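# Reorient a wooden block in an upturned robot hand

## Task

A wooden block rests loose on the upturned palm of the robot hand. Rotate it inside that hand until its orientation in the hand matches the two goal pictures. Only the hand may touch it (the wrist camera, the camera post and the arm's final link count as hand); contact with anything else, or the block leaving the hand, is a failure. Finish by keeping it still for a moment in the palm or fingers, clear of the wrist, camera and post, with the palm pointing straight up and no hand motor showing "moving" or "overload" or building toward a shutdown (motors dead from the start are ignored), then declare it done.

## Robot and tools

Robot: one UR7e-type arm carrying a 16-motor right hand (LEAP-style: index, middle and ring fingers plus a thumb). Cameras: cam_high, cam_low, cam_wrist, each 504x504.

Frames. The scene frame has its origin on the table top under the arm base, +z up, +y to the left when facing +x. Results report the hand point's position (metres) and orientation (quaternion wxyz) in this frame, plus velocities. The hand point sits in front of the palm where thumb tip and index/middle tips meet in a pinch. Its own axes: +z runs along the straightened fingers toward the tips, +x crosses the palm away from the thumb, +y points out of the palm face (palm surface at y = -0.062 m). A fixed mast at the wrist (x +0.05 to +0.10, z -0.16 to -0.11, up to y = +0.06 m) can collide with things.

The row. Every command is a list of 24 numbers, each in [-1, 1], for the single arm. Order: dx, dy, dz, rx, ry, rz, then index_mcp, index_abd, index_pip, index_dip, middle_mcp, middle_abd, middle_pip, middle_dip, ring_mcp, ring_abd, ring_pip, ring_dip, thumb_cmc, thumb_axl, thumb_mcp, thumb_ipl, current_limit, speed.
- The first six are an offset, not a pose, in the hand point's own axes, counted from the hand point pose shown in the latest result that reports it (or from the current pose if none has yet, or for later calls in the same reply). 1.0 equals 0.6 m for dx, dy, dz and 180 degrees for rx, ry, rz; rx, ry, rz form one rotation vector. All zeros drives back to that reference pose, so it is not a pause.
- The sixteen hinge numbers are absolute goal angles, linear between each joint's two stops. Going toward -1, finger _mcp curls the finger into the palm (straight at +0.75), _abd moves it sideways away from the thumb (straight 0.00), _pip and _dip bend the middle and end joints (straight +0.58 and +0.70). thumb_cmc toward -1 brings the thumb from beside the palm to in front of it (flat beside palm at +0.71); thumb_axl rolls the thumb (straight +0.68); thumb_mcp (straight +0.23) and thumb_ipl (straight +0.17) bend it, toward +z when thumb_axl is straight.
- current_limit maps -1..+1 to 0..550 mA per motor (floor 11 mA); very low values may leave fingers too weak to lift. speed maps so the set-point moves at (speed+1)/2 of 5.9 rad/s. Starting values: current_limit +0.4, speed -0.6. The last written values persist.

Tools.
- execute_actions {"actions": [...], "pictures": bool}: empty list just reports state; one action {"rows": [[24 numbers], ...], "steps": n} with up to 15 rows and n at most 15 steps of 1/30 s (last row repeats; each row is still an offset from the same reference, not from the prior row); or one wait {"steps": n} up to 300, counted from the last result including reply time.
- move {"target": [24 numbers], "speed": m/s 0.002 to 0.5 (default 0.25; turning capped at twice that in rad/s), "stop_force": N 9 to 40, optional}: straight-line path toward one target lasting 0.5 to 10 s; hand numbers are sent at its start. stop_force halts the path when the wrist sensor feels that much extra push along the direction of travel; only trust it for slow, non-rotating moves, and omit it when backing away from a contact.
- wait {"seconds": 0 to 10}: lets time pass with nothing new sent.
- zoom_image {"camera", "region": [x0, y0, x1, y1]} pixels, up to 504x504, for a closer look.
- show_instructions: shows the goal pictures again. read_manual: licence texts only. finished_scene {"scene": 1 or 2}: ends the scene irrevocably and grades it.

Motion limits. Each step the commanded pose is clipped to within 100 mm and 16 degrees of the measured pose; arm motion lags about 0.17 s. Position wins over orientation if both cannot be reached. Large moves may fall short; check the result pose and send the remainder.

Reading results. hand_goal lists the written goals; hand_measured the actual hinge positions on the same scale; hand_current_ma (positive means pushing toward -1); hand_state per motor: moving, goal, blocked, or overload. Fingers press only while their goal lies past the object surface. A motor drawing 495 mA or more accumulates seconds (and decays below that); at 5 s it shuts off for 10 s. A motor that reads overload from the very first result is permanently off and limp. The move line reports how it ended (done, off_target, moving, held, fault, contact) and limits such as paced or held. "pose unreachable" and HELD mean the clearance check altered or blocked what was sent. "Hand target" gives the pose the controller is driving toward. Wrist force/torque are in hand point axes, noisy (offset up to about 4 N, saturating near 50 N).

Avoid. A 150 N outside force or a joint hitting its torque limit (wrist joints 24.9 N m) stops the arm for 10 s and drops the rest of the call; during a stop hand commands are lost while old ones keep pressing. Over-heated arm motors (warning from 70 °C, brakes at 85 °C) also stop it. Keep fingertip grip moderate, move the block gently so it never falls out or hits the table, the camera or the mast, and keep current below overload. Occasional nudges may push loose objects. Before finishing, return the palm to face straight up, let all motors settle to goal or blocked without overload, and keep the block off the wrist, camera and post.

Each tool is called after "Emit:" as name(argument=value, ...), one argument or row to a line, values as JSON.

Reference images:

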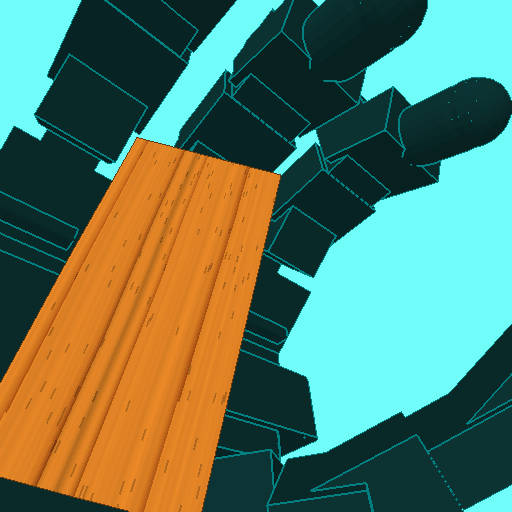

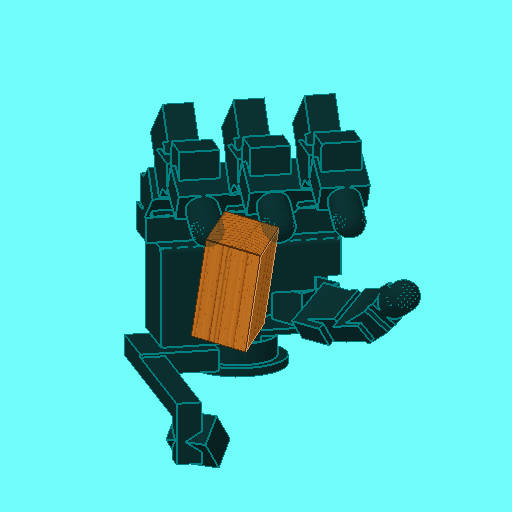

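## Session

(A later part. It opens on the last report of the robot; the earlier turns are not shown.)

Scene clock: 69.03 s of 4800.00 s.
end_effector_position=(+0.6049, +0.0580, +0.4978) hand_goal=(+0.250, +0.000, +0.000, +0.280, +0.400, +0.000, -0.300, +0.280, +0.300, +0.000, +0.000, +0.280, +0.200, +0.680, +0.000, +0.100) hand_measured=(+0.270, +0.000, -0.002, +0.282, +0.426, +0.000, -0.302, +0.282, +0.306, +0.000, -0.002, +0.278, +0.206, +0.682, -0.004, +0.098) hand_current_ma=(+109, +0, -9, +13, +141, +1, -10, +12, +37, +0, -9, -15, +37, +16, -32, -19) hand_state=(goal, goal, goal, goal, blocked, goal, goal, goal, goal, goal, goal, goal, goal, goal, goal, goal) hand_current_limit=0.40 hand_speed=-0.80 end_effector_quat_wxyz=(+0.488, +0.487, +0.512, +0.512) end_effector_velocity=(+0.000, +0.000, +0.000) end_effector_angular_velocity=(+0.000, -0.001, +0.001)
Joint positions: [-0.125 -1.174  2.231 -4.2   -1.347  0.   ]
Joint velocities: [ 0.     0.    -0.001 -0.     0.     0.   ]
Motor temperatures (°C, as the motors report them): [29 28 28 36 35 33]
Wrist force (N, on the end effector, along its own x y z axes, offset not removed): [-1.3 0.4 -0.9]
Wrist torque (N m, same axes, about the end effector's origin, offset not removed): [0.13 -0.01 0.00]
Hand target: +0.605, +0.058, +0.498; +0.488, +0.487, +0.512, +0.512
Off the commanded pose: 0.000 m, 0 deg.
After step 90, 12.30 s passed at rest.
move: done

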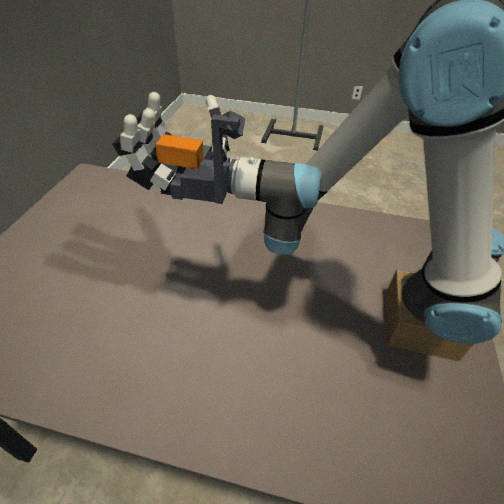

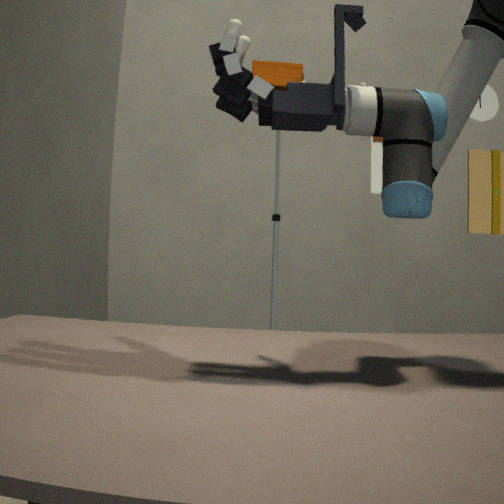

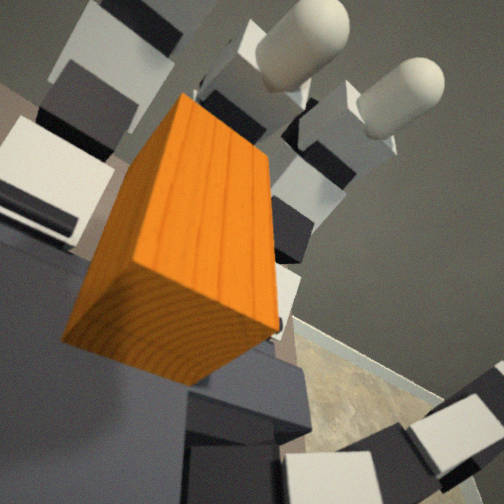

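Emit:
move(
  target=[0,0,0,0,0,0,0.72,0,0,0.28,0.15,0,0.1,0.28,-0.1,0,0.3,0.4,-0.1,0.68,-0.45,-0.5,0.4,-0.8],
)

Emit:
move(
  target=[0,0,0,0,0,0,0.72,0,0,0.28,0.15,0,0.1,0.28,-0.1,0,0.3,0.4,-0.35,0.55,-0.45,-0.6,0.4,-0.8],
)

Emit:
zoom_image(
  camera="cam_high",
  region=[110,60,270,220],
)

Scene clock: 80.60 s of 4800.00 s.
end_effector_position=(+0.6049, +0.0580, +0.4978) hand_goal=(+0.720, +0.000, +0.000, +0.280, +0.150, +0.000, +0.100, +0.280, -0.100, +0.000, +0.300, +0.400, -0.100, +0.680, -0.450, -0.500) hand_measured=(+0.728, +0.000, +0.000, +0.282, +0.172, +0.000, +0.098, +0.282, -0.086, +0.000, +0.298, +0.398, -0.090, +0.682, -0.452, -0.500) hand_current_ma=(+47, +0, -1, +13, +122, +1, -11, +12, +80, +0, -10, -14, +56, +16, -15, +6) hand_state=(goal, goal, goal, goal, blocked, goal, goal, goal, goal, goal, goal, goal, goal, goal, goal, goal) hand_current_limit=0.40 hand_speed=-0.80 end_effector_quat_wxyz=(+0.488, +0.487, +0.512, +0.512) end_effector_velocity=(+0.000, -0.001, +0.001) end_effector_angular_velocity=(-0.000, -0.002, -0.002)
Joint positions: [-0.125 -1.174  2.231 -4.2   -1.347  0.   ]
Joint velocities: [-0.002 -0.001 -0.001 -0.     0.     0.   ]
Motor temperatures (°C, as the motors report them): [29 28 28 36 35 33]
Wrist force (N, on the end effector, along its own x y z axes, offset not removed): [-1.2 -1.4 0.6]
Wrist torque (N m, same axes, about the end effector's origin, offset not removed): [-0.25 0.02 -0.08]
Hand target: +0.605, +0.058, +0.498; +0.488, +0.487, +0.512, +0.512
Off the commanded pose: 0.000 m, 0 deg.
After step 90, 6.67 s passed at rest.
move: done

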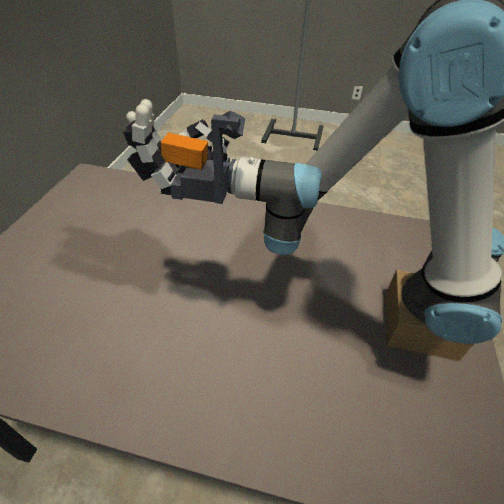

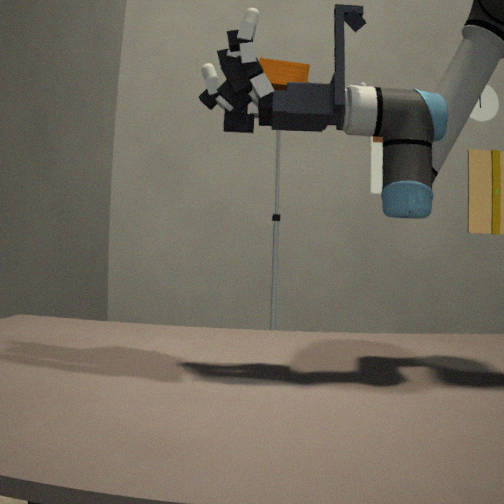

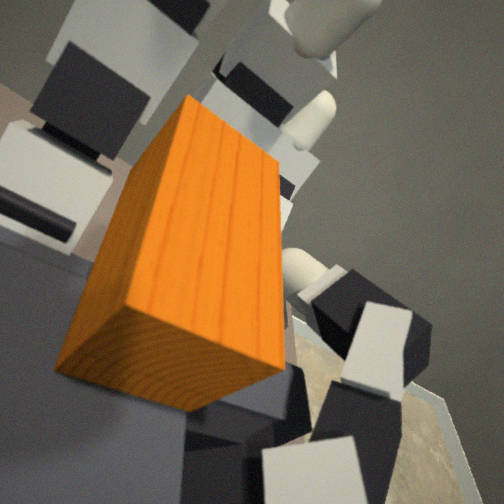

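Scene clock: 81.40 s of 4800.00 s.
end_effector_position=(+0.6049, +0.0580, +0.4978) hand_goal=(+0.720, +0.000, +0.000, +0.280, +0.150, +0.000, +0.100, +0.280, -0.100, +0.000, +0.300, +0.400, -0.350, +0.550, -0.450, -0.600) hand_measured=(+0.728, +0.000, +0.000, +0.282, +0.172, +0.000, +0.098, +0.282, -0.086, +0.000, +0.298, +0.398, -0.346, +0.554, -0.452, -0.600) hand_current_ma=(+47, +0, -1, +13, +122, +1, -11, +12, +80, +0, -10, -14, +25, +31, -17, +6) hand_state=(goal, goal, goal, goal, blocked, goal, goal, goal, goal, goal, goal, goal, goal, goal, goal, goal) hand_current_limit=0.40 hand_speed=-0.80 end_effector_quat_wxyz=(+0.488, +0.487, +0.512, +0.512) end_effector_velocity=(-0.000, -0.000, -0.001) end_effector_angular_velocity=(+0.000, +0.002, -0.001)
Joint positions: [-0.125 -1.174  2.231 -4.2   -1.347  0.   ]
Joint velocities: [-0.001 -0.     0.002 -0.     0.    -0.   ]
Motor temperatures (°C, as the motors report them): [29 28 28 36 35 33]
Wrist force (N, on the end effector, along its own x y z axes, offset not removed): [-1.7 -1.9 -1.2]
Wrist torque (N m, same axes, about the end effector's origin, offset not removed): [-0.15 0.19 -0.01]
Hand target: +0.605, +0.058, +0.498; +0.488, +0.487, +0.512, +0.512
Off the commanded pose: 0.000 m, 0 deg.
move: done

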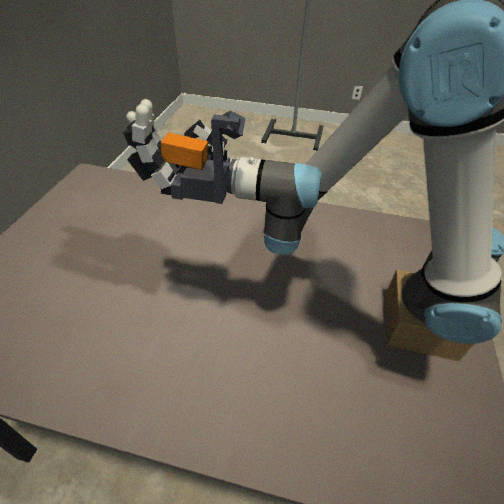

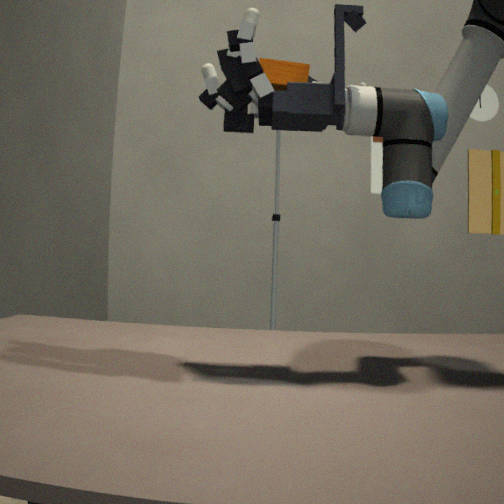

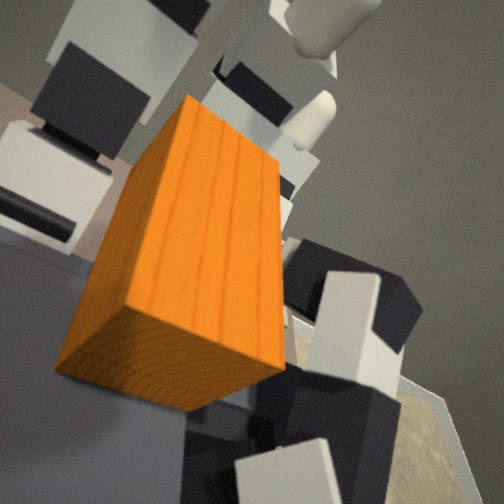

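Region (110, 60, 270, 220) of cam_high's 504x504 image, scaled by 3.150, with more detail than that image has.

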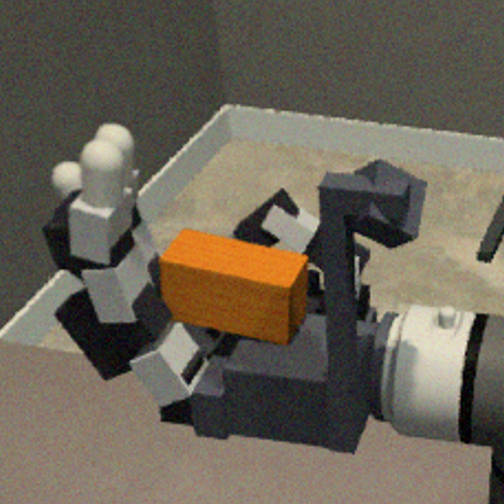

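Emit:
move(
  target=[0,0,0,0,0,0,0.72,0,0,0.28,0.15,0,0.1,0.28,-0.15,0,-0.9,-0.15,-0.1,0.5,-0.5,-0.5,0.4,-0.8],
)

Emit:
move(
  target=[0,0,0,0,0,0,0.72,0,0,0.28,0.15,0,0.1,0.28,-0.15,0,-0.9,-0.15,-0.1,0.32,-0.55,-0.5,0.4,-0.9],
)

Emit:
zoom_image(
  camera="cam_high",
  region=[110,60,270,220],
)

Scene clock: 88.37 s of 4800.00 s.
end_effector_position=(+0.6049, +0.0580, +0.4978) hand_goal=(+0.720, +0.000, +0.000, +0.280, +0.150, +0.000, +0.100, +0.280, -0.150, +0.000, -0.900, -0.150, -0.100, +0.500, -0.500, -0.500) hand_measured=(+0.728, +0.000, +0.000, +0.282, +0.172, +0.000, +0.098, +0.282, -0.144, +0.000, -0.900, -0.148, -0.100, +0.506, -0.502, -0.504) hand_current_ma=(+48, +0, -1, +13, +122, +1, -11, +12, +36, +0, -1, +11, -2, +38, -16, -31) hand_state=(goal, goal, goal, goal, blocked, goal, goal, goal, goal, goal, goal, goal, goal, goal, goal, goal) hand_current_limit=0.40 hand_speed=-0.80 end_effector_quat_wxyz=(+0.488, +0.487, +0.512, +0.512) end_effector_velocity=(-0.000, -0.000, +0.001) end_effector_angular_velocity=(-0.001, -0.002, -0.000)
Joint positions: [-0.125 -1.174  2.231 -4.2   -1.347  0.   ]
Joint velocities: [-0.001 -0.    -0.001 -0.001  0.    -0.   ]
Motor temperatures (°C, as the motors report them): [29 28 28 36 35 33]
Wrist force (N, on the end effector, along its own x y z axes, offset not removed): [-1.6 -0.4 -1.5]
Wrist torque (N m, same axes, about the end effector's origin, offset not removed): [0.05 0.12 -0.12]
Hand target: +0.605, +0.058, +0.498; +0.488, +0.487, +0.512, +0.512
Off the commanded pose: 0.000 m, 0 deg.
After step 90, 1.27 s passed at rest.
move: done

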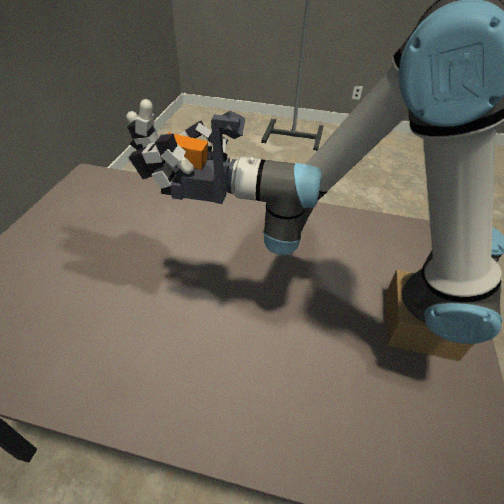

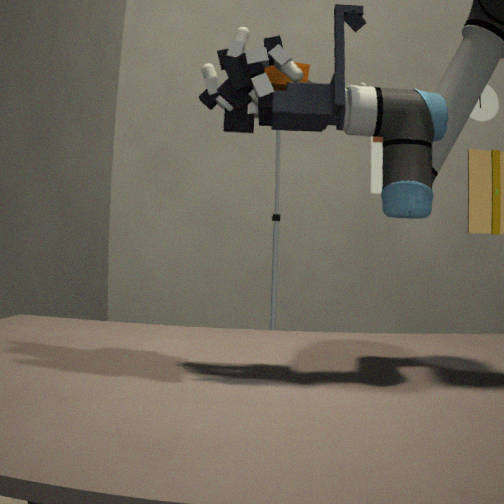

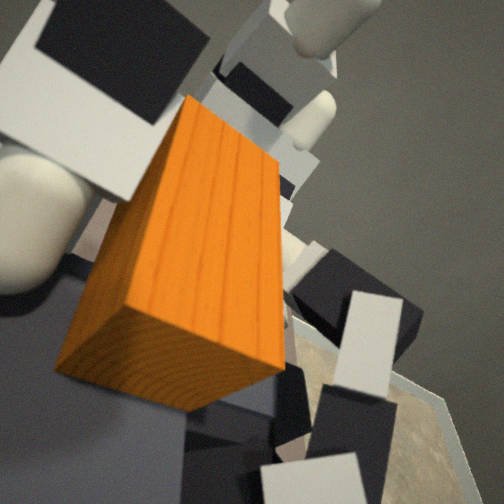

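Scene clock: 89.17 s of 4800.00 s.
end_effector_position=(+0.6049, +0.0580, +0.4978) hand_goal=(+0.720, +0.000, +0.000, +0.280, +0.150, +0.000, +0.100, +0.280, -0.150, +0.000, -0.900, -0.150, -0.100, +0.320, -0.550, -0.500) hand_measured=(+0.728, +0.000, +0.000, +0.282, +0.172, +0.000, +0.098, +0.282, -0.144, -0.004, -0.900, -0.148, -0.096, +0.408, -0.554, -0.504) hand_current_ma=(+48, +0, -1, +13, +118, +1, -11, +12, +35, -20, -1, +11, +22, +385, -22, -36) hand_state=(goal, goal, goal, goal, blocked, goal, goal, goal, goal, moving, goal, goal, goal, moving, goal, goal) hand_current_limit=0.40 hand_speed=-0.90 end_effector_quat_wxyz=(+0.488, +0.487, +0.512, +0.512) end_effector_velocity=(+0.000, -0.001, -0.001) end_effector_angular_velocity=(+0.000, +0.002, -0.001)
Joint positions: [-0.125 -1.174  2.231 -4.2   -1.347  0.   ]
Joint velocities: [-0.002  0.     0.001  0.002  0.    -0.   ]
Motor temperatures (°C, as the motors report them): [29 28 28 36 35 33]
Wrist force (N, on the end effector, along its own x y z axes, offset not removed): [-2.3 -0.6 -0.7]
Wrist torque (N m, same axes, about the end effector's origin, offset not removed): [-0.02 0.19 -0.15]
Hand target: +0.605, +0.058, +0.498; +0.488, +0.487, +0.512, +0.512
Off the commanded pose: 0.000 m, 0 deg.
move: done

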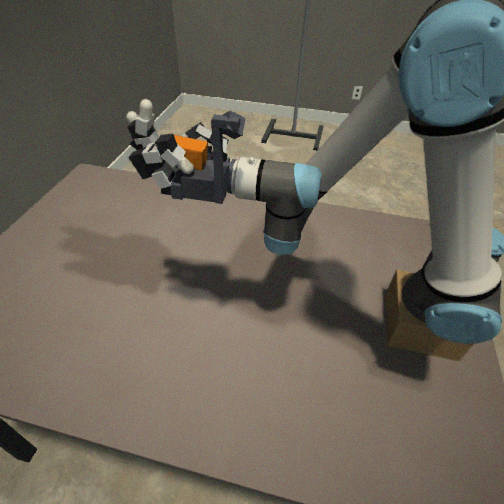

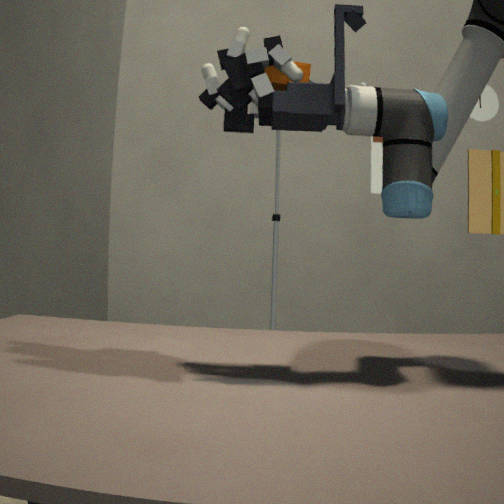

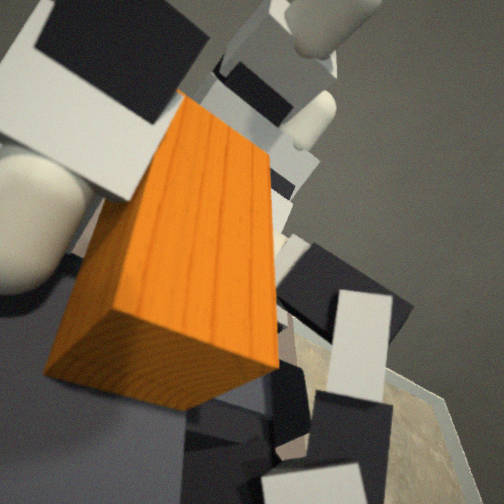

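Region (110, 60, 270, 220) of cam_high's 504x504 image, scaled by 3.150, with more detail than that image has.

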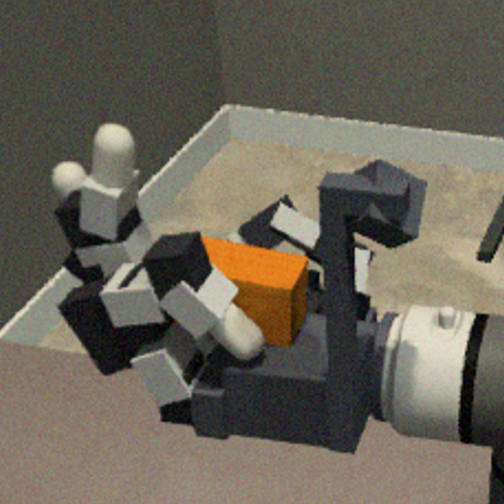

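Clamped against the ring finger. Lean the ring's upper part away, and lift the thumb tip.

Emit:
move(
  target=[0,0,0,0,0,0,0.72,0,0,0.28,0.15,0,0.1,0.28,-0.15,-0.45,-0.9,-0.15,-0.1,0.25,-0.47,-0.5,0.4,-0.9],
)

Emit:
zoom_image(
  camera="cam_high",
  region=[110,60,270,220],
)

Scene clock: 95.50 s of 4800.00 s.
end_effector_position=(+0.6049, +0.0580, +0.4978) hand_goal=(+0.720, +0.000, +0.000, +0.280, +0.150, +0.000, +0.100, +0.280, -0.150, -0.450, -0.900, -0.150, -0.100, +0.250, -0.470, -0.500) hand_measured=(+0.728, +0.000, +0.000, +0.282, +0.172, +0.000, +0.098, +0.282, -0.160, -0.430, -0.896, -0.148, -0.076, +0.334, -0.452, -0.490) hand_current_ma=(+48, +0, -1, +13, +117, +1, -11, +12, -50, +88, +16, +11, +126, +385, +115, +62) hand_state=(goal, goal, goal, goal, blocked, goal, goal, goal, goal, blocked, goal, goal, blocked, blocked, goal, goal) hand_current_limit=0.40 hand_speed=-0.90 end_effector_quat_wxyz=(+0.488, +0.487, +0.512, +0.512) end_effector_velocity=(+0.000, -0.000, -0.000) end_effector_angular_velocity=(+0.000, +0.001, -0.000)
Joint positions: [-0.125 -1.174  2.231 -4.2   -1.347  0.   ]
Joint velocities: [-0.     0.     0.     0.001  0.    -0.   ]
Motor temperatures (°C, as the motors report them): [29 28 28 36 35 33]
Wrist force (N, on the end effector, along its own x y z axes, offset not removed): [-2.3 -1.7 -0.5]
Wrist torque (N m, same axes, about the end effector's origin, offset not removed): [-0.24 0.16 -0.14]
Hand target: +0.605, +0.058, +0.498; +0.488, +0.487, +0.512, +0.512
Off the commanded pose: 0.000 m, 0 deg.
After step 90, 1.47 s passed at rest.
move: done

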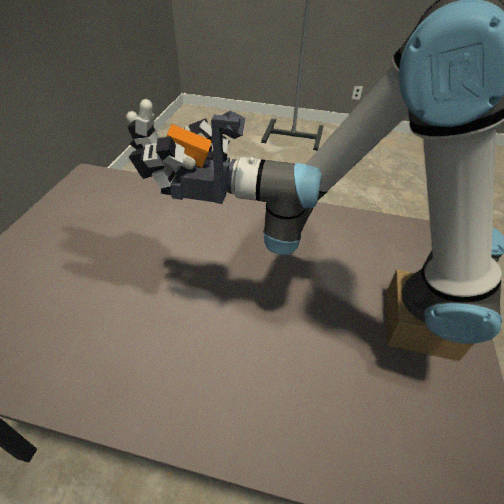

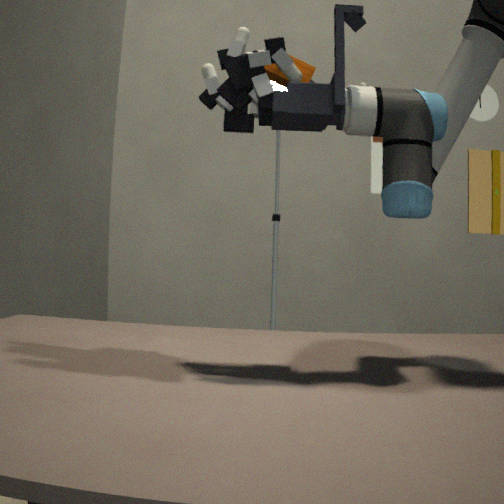

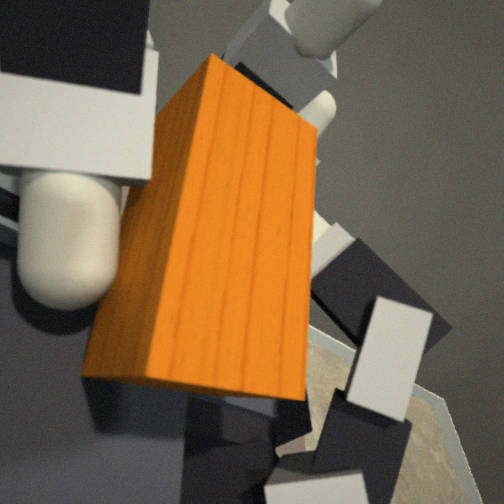

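Region (110, 60, 270, 220) of cam_high's 504x504 image, scaled by 3.150, with more detail than that image has.

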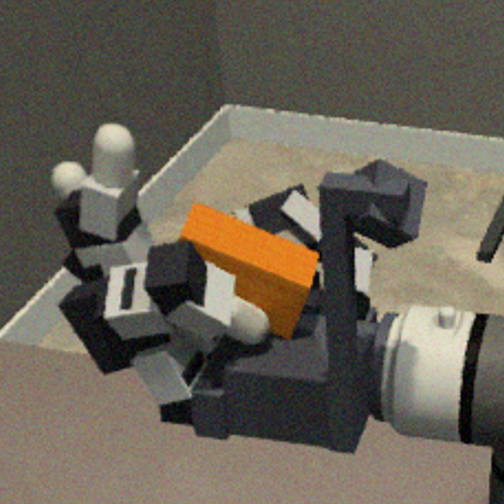

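Emit:
move(
  target=[0,0,0,0,0,0,0.72,0,0,0.28,-0.05,0,0.5,0.5,-0.15,-0.45,-0.9,-0.15,-0.1,0.3,-0.47,-0.5,0.4,-0.8],
)

Emit:
move(
  target=[0,0,0,0,0,0,0.72,0,0,0.28,-0.05,0,0.5,0.5,-0.15,-0.25,-1,-0.2,0,0.15,-0.47,-0.5,0.4,-0.9],
)

Emit:
zoom_image(
  camera="cam_high",
  region=[110,60,270,220],
)

Scene clock: 103.63 s of 4800.00 s.
end_effector_position=(+0.6049, +0.0580, +0.4978) hand_goal=(+0.720, +0.000, +0.000, +0.280, -0.050, +0.000, +0.500, +0.500, -0.150, -0.450, -0.900, -0.150, -0.100, +0.300, -0.470, -0.500) hand_measured=(+0.728, +0.000, +0.000, +0.282, -0.032, +0.000, +0.498, +0.498, -0.160, -0.432, -0.896, -0.148, -0.076, +0.336, -0.452, -0.490) hand_current_ma=(+48, +0, -1, +13, +98, +1, -6, -13, -50, +81, +16, +11, +126, +235, +115, +62) hand_state=(goal, goal, goal, goal, goal, goal, goal, goal, goal, goal, goal, goal, blocked, blocked, goal, goal) hand_current_limit=0.40 hand_speed=-0.80 end_effector_quat_wxyz=(+0.488, +0.487, +0.512, +0.512) end_effector_velocity=(-0.000, -0.000, +0.001) end_effector_angular_velocity=(-0.000, -0.001, -0.000)
Joint positions: [-0.125 -1.174  2.231 -4.2   -1.347  0.   ]
Joint velocities: [-0.    -0.001  0.    -0.001 -0.     0.   ]
Motor temperatures (°C, as the motors report them): [29 28 28 36 35 33]
Wrist force (N, on the end effector, along its own x y z axes, offset not removed): [-1.6 -1.4 -0.6]
Wrist torque (N m, same axes, about the end effector's origin, offset not removed): [-0.20 0.04 -0.02]
Hand target: +0.605, +0.058, +0.498; +0.488, +0.487, +0.512, +0.512
Off the commanded pose: 0.000 m, 0 deg.
After step 90, 4.03 s passed at rest.
move: done

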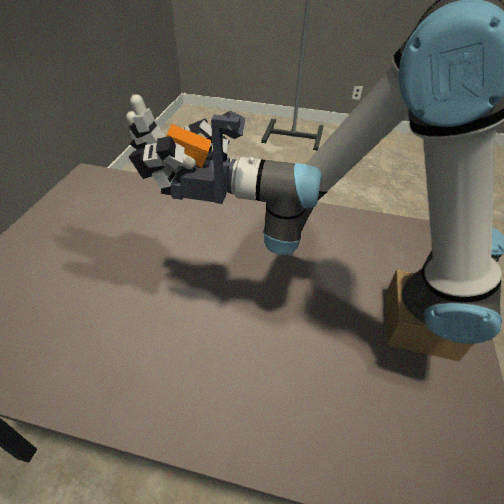

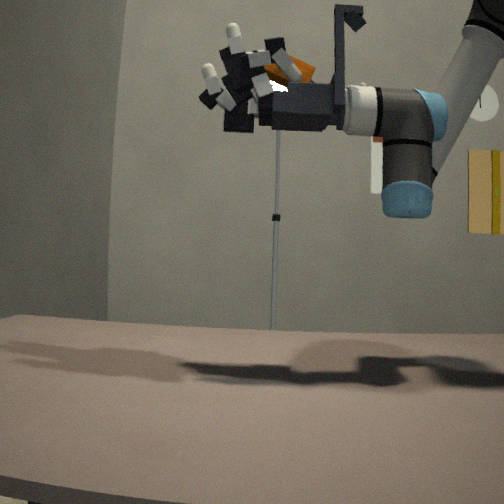

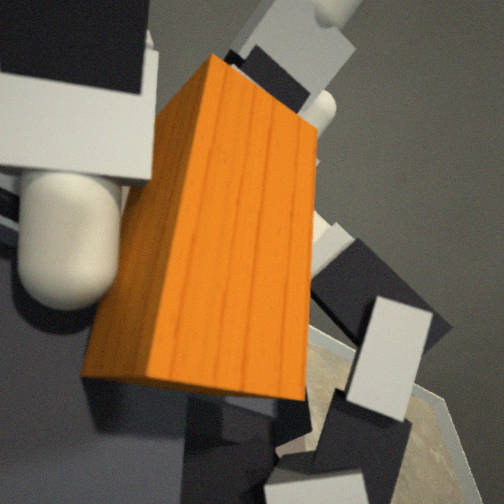

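Scene clock: 104.60 s of 4800.00 s.
end_effector_position=(+0.6049, +0.0580, +0.4978) hand_goal=(+0.720, +0.000, +0.000, +0.280, -0.050, +0.000, +0.500, +0.500, -0.150, -0.250, -1.000, -0.200, +0.000, +0.150, -0.470, -0.500) hand_measured=(+0.728, +0.000, +0.000, +0.282, -0.032, +0.000, +0.498, +0.498, -0.138, -0.312, -0.950, -0.188, +0.018, +0.254, -0.452, -0.490) hand_current_ma=(+48, +0, -1, +13, +98, +1, -6, -13, +67, -272, +256, +65, +101, +384, +114, +62) hand_state=(goal, goal, goal, goal, goal, goal, goal, goal, goal, blocked, blocked, goal, goal, blocked, goal, goal) hand_current_limit=0.40 hand_speed=-0.90 end_effector_quat_wxyz=(+0.488, +0.487, +0.512, +0.512) end_effector_velocity=(+0.000, -0.000, -0.001) end_effector_angular_velocity=(+0.000, +0.002, -0.000)
Joint positions: [-0.125 -1.174  2.231 -4.2   -1.347  0.   ]
Joint velocities: [-0.     0.     0.     0.002 -0.     0.   ]
Motor temperatures (°C, as the motors report them): [29 28 28 36 35 33]
Wrist force (N, on the end effector, along its own x y z axes, offset not removed): [-2.5 -1.7 -1.7]
Wrist torque (N m, same axes, about the end effector's origin, offset not removed): [-0.08 0.25 -0.08]
Hand target: +0.605, +0.058, +0.498; +0.488, +0.487, +0.512, +0.512
Off the commanded pose: 0.000 m, 0 deg.
move: done

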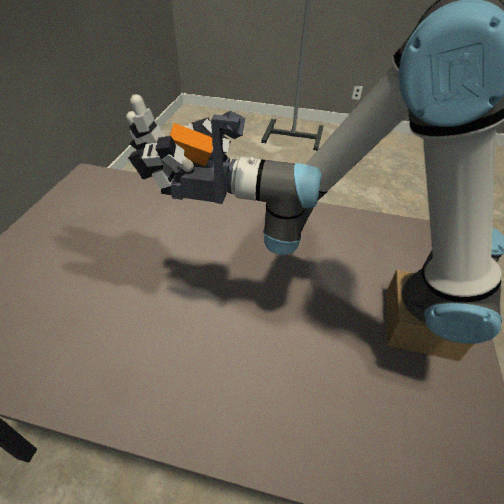

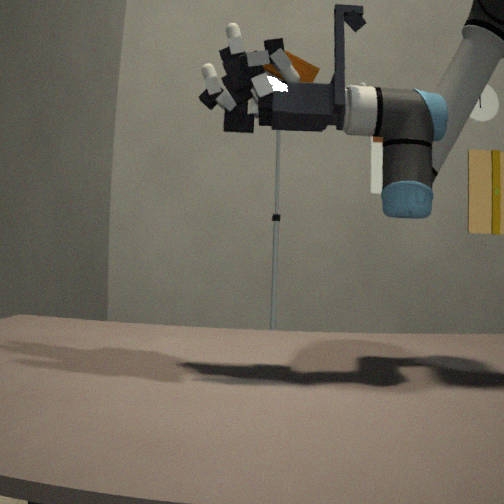

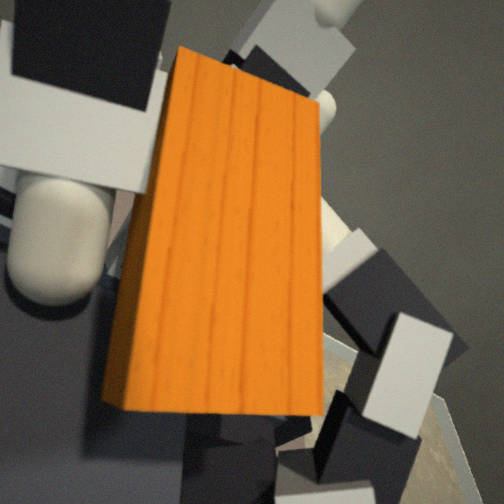

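Region (110, 60, 270, 220) of cam_high's 504x504 image, scaled by 3.150, with more detail than that image has.

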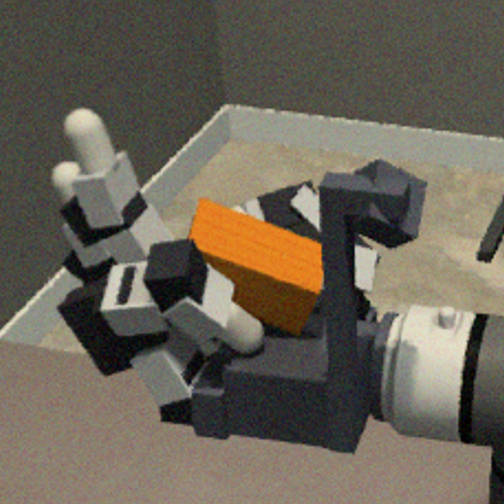

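Emit:
move(
  target=[0,0,0,0,0,0,0.72,0,0,0.28,-0.05,0,0.5,0.5,0.05,-0.3,-1,-0.3,0,0.13,-0.47,-0.5,0.4,-0.9],
)

Emit:
zoom_image(
  camera="cam_high",
  region=[110,60,270,220],
)

Scene clock: 110.70 s of 4800.00 s.
end_effector_position=(+0.6049, +0.0580, +0.4978) hand_goal=(+0.720, +0.000, +0.000, +0.280, -0.050, +0.000, +0.500, +0.500, +0.050, -0.300, -1.000, -0.300, +0.000, +0.130, -0.470, -0.500) hand_measured=(+0.728, +0.000, +0.000, +0.282, -0.032, +0.000, +0.498, +0.498, +0.024, -0.290, -0.994, -0.292, +0.036, +0.252, -0.440, -0.488) hand_current_ma=(+48, +0, -1, +13, +98, +1, -6, -13, -140, +44, +31, +38, +192, +385, +193, +87) hand_state=(goal, goal, goal, goal, goal, goal, goal, goal, blocked, goal, goal, goal, blocked, blocked, blocked, goal) hand_current_limit=0.40 hand_speed=-0.90 end_effector_quat_wxyz=(+0.488, +0.487, +0.512, +0.512) end_effector_velocity=(+0.000, +0.000, +0.000) end_effector_angular_velocity=(+0.000, +0.001, +0.000)
Joint positions: [-0.125 -1.174  2.231 -4.2   -1.347  0.   ]
Joint velocities: [ 0.    -0.    -0.001  0.001 -0.    -0.   ]
Motor temperatures (°C, as the motors report them): [29 28 28 36 35 33]
Wrist force (N, on the end effector, along its own x y z axes, offset not removed): [-1.8 -1.3 -0.7]
Wrist torque (N m, same axes, about the end effector's origin, offset not removed): [-0.21 0.13 -0.17]
Hand target: +0.605, +0.058, +0.498; +0.488, +0.487, +0.512, +0.512
Off the commanded pose: 0.000 m, 0 deg.
After step 90, 2.00 s passed at rest.
move: done

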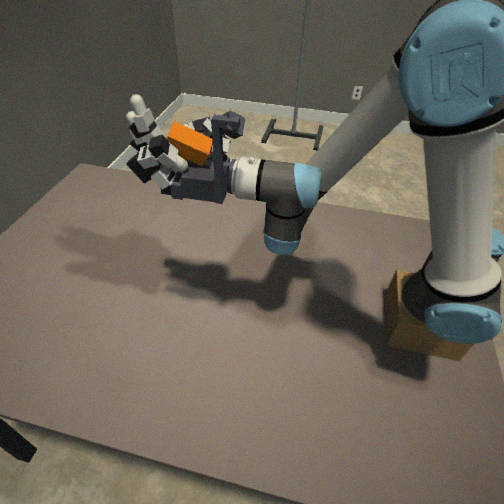

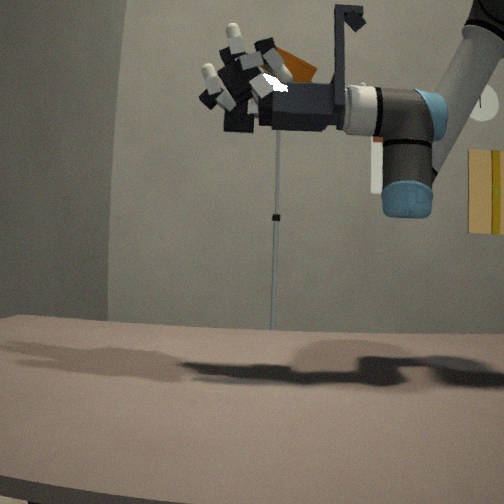

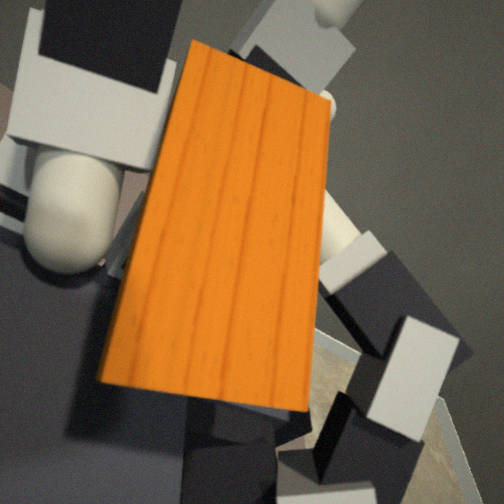

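Region (110, 60, 270, 220) of cam_high's 504x504 image, scaled by 3.150, with more detail than that image has.

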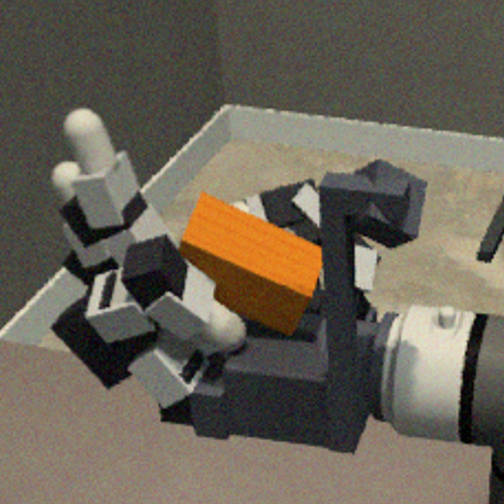

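Improving; continue.

Emit:
move(
  target=[0,0,0,0,0,0,0.72,0,0,0.28,0.1,0,0.5,0.5,0.2,-0.3,-1,-0.4,0,0.16,-0.47,-0.55,0.4,-0.92],
)

Scene clock: 114.63 s of 4800.00 s.
end_effector_position=(+0.6049, +0.0580, +0.4978) hand_goal=(+0.720, +0.000, +0.000, +0.280, +0.100, +0.000, +0.500, +0.500, +0.200, -0.300, -1.000, -0.400, +0.000, +0.160, -0.470, -0.550) hand_measured=(+0.728, +0.000, +0.000, +0.282, +0.108, +0.000, +0.500, +0.498, +0.198, -0.286, -0.998, -0.398, +0.050, +0.248, -0.426, -0.520) hand_current_ma=(+48, +0, -1, +13, +39, +1, -3, -13, -11, +64, +14, +12, +266, +385, +283, +201) hand_state=(goal, goal, goal, goal, goal, goal, goal, goal, goal, goal, goal, goal, blocked, blocked, blocked, blocked) hand_current_limit=0.40 hand_speed=-0.92 end_effector_quat_wxyz=(+0.488, +0.487, +0.512, +0.512) end_effector_velocity=(+0.000, -0.000, +0.001) end_effector_angular_velocity=(-0.000, -0.002, -0.001)
Joint positions: [-0.125 -1.174  2.231 -4.2   -1.347  0.   ]
Joint velocities: [-0.001 -0.    -0.001 -0.001  0.     0.   ]
Motor temperatures (°C, as the motors report them): [29 28 28 36 35 33]
Wrist force (N, on the end effector, along its own x y z axes, offset not removed): [-0.6 -1.8 -1.2]
Wrist torque (N m, same axes, about the end effector's origin, offset not removed): [-0.09 -0.15 0.00]
Hand target: +0.605, +0.058, +0.498; +0.488, +0.487, +0.512, +0.512
Off the commanded pose: 0.000 m, 0 deg.
move: done

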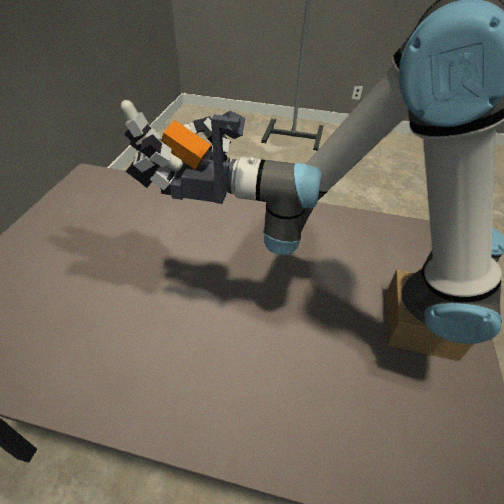

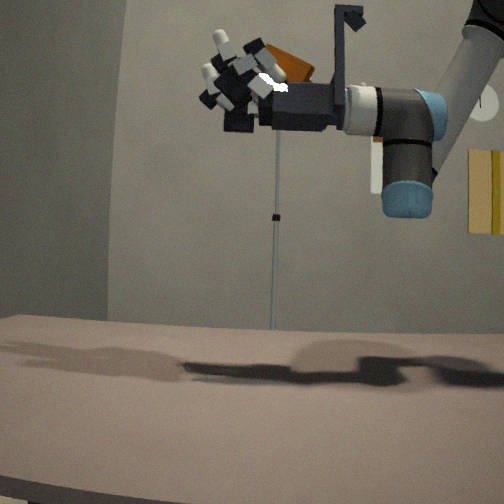

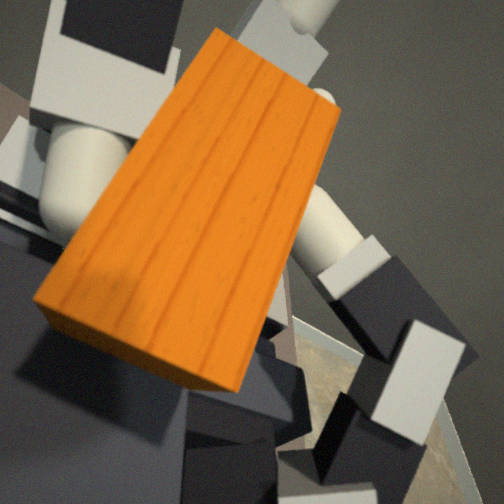

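Emit:
move(
  target=[0,0,0,0,0,0,0.72,0,0,0.28,0.1,0,0.5,0.5,0.13,-0.3,-1,-0.33,0.03,0.14,-0.45,-0.46,0.4,-0.92],
)

Scene clock: 119.90 s of 4800.00 s.
end_effector_position=(+0.6049, +0.0580, +0.4978) hand_goal=(+0.720, +0.000, +0.000, +0.280, +0.100, +0.000, +0.500, +0.500, +0.130, -0.300, -1.000, -0.330, +0.030, +0.140, -0.450, -0.460) hand_measured=(+0.728, +0.000, +0.000, +0.282, +0.108, +0.000, +0.500, +0.498, +0.136, -0.286, -1.000, -0.334, +0.062, +0.182, -0.424, -0.452) hand_current_ma=(+48, +0, -1, +13, +39, +1, -3, -13, +29, +64, +1, -20, +171, +276, +166, +61) hand_state=(goal, goal, goal, goal, goal, goal, goal, goal, goal, goal, goal, goal, blocked, blocked, blocked, goal) hand_current_limit=0.40 hand_speed=-0.92 end_effector_quat_wxyz=(+0.488, +0.487, +0.512, +0.512) end_effector_velocity=(-0.000, -0.000, +0.001) end_effector_angular_velocity=(-0.000, -0.003, -0.000)
Joint positions: [-0.125 -1.174  2.231 -4.2   -1.347  0.   ]
Joint velocities: [-0.    -0.001 -0.001 -0.001 -0.     0.001]
Motor temperatures (°C, as the motors report them): [29 28 28 36 35 33]
Wrist force (N, on the end effector, along its own x y z axes, offset not removed): [-1.3 -0.3 -0.5]
Wrist torque (N m, same axes, about the end effector's origin, offset not removed): [-0.05 0.01 0.03]
Hand target: +0.605, +0.058, +0.498; +0.488, +0.487, +0.512, +0.512
Off the commanded pose: 0.000 m, 0 deg.
After step 90, 1.40 s passed at rest.
move: done

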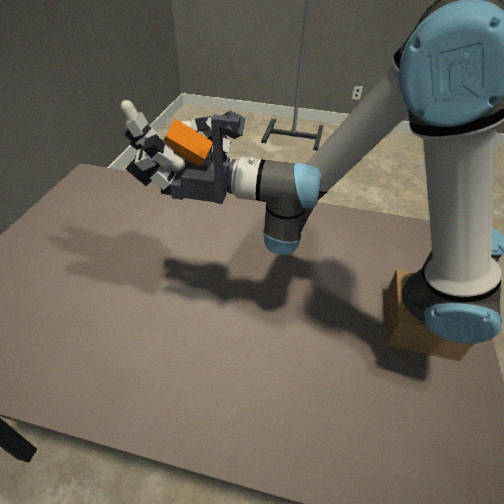

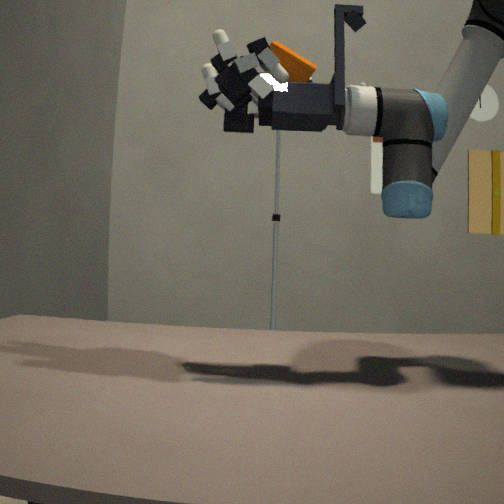

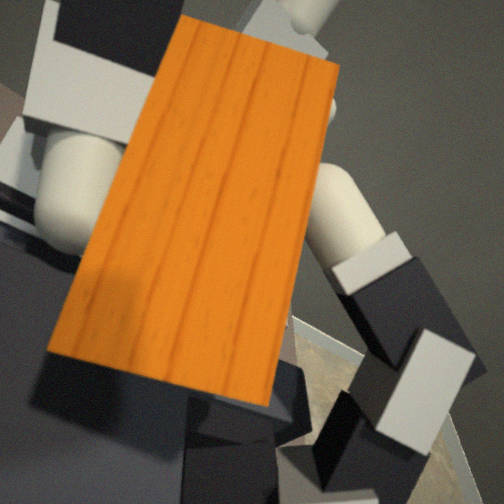

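Emit:
move(
  target=[0,0,0,0,0,0,0.72,0,0,0.28,0.2,0,0.5,0.5,0.13,-0.22,-1,-0.33,0.03,0.16,-0.54,-0.46,0.4,-0.92],
)

Scene clock: 124.43 s of 4800.00 s.
end_effector_position=(+0.6049, +0.0580, +0.4978) hand_goal=(+0.720, +0.000, +0.000, +0.280, +0.200, +0.000, +0.500, +0.500, +0.130, -0.220, -1.000, -0.330, +0.030, +0.160, -0.540, -0.460) hand_measured=(+0.728, +0.000, +0.000, +0.282, +0.208, +0.000, +0.500, +0.498, +0.136, -0.218, -1.000, -0.334, +0.062, +0.182, -0.432, -0.450) hand_current_ma=(+48, +0, -1, +13, +45, +1, -2, -12, +29, +10, +1, -20, +175, +142, +385, +63) hand_state=(goal, goal, goal, goal, goal, goal, goal, goal, goal, goal, goal, goal, blocked, blocked, blocked, goal) hand_current_limit=0.40 hand_speed=-0.92 end_effector_quat_wxyz=(+0.488, +0.487, +0.512, +0.512) end_effector_velocity=(+0.000, +0.000, -0.000) end_effector_angular_velocity=(-0.000, +0.000, +0.000)
Joint positions: [-0.125 -1.174  2.231 -4.2   -1.347  0.   ]
Joint velocities: [ 0.  0. -0.  0. -0. -0.]
Motor temperatures (°C, as the motors report them): [29 28 28 36 35 33]
Wrist force (N, on the end effector, along its own x y z axes, offset not removed): [-0.7 -1.0 0.8]
Wrist torque (N m, same axes, about the end effector's origin, offset not removed): [-0.31 -0.04 0.06]
Hand target: +0.605, +0.058, +0.498; +0.488, +0.487, +0.512, +0.512
Off the commanded pose: 0.000 m, 0 deg.
After step 90, 0.77 s passed at rest.
move: done

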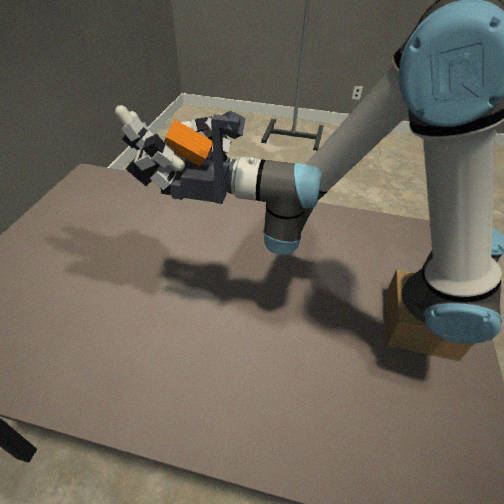

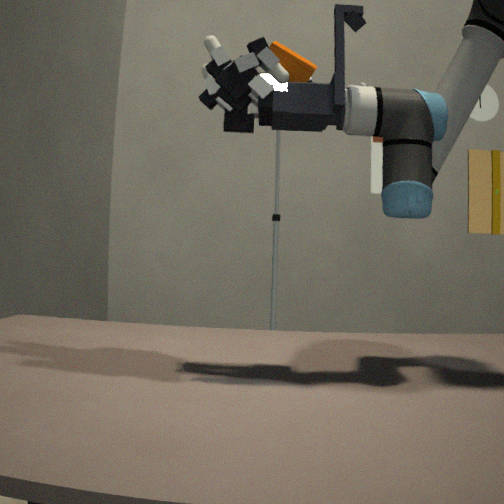

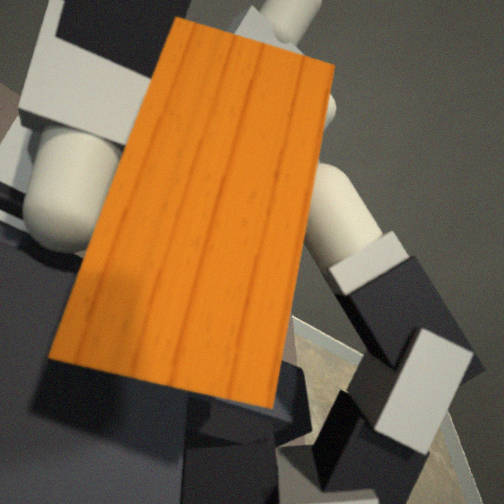

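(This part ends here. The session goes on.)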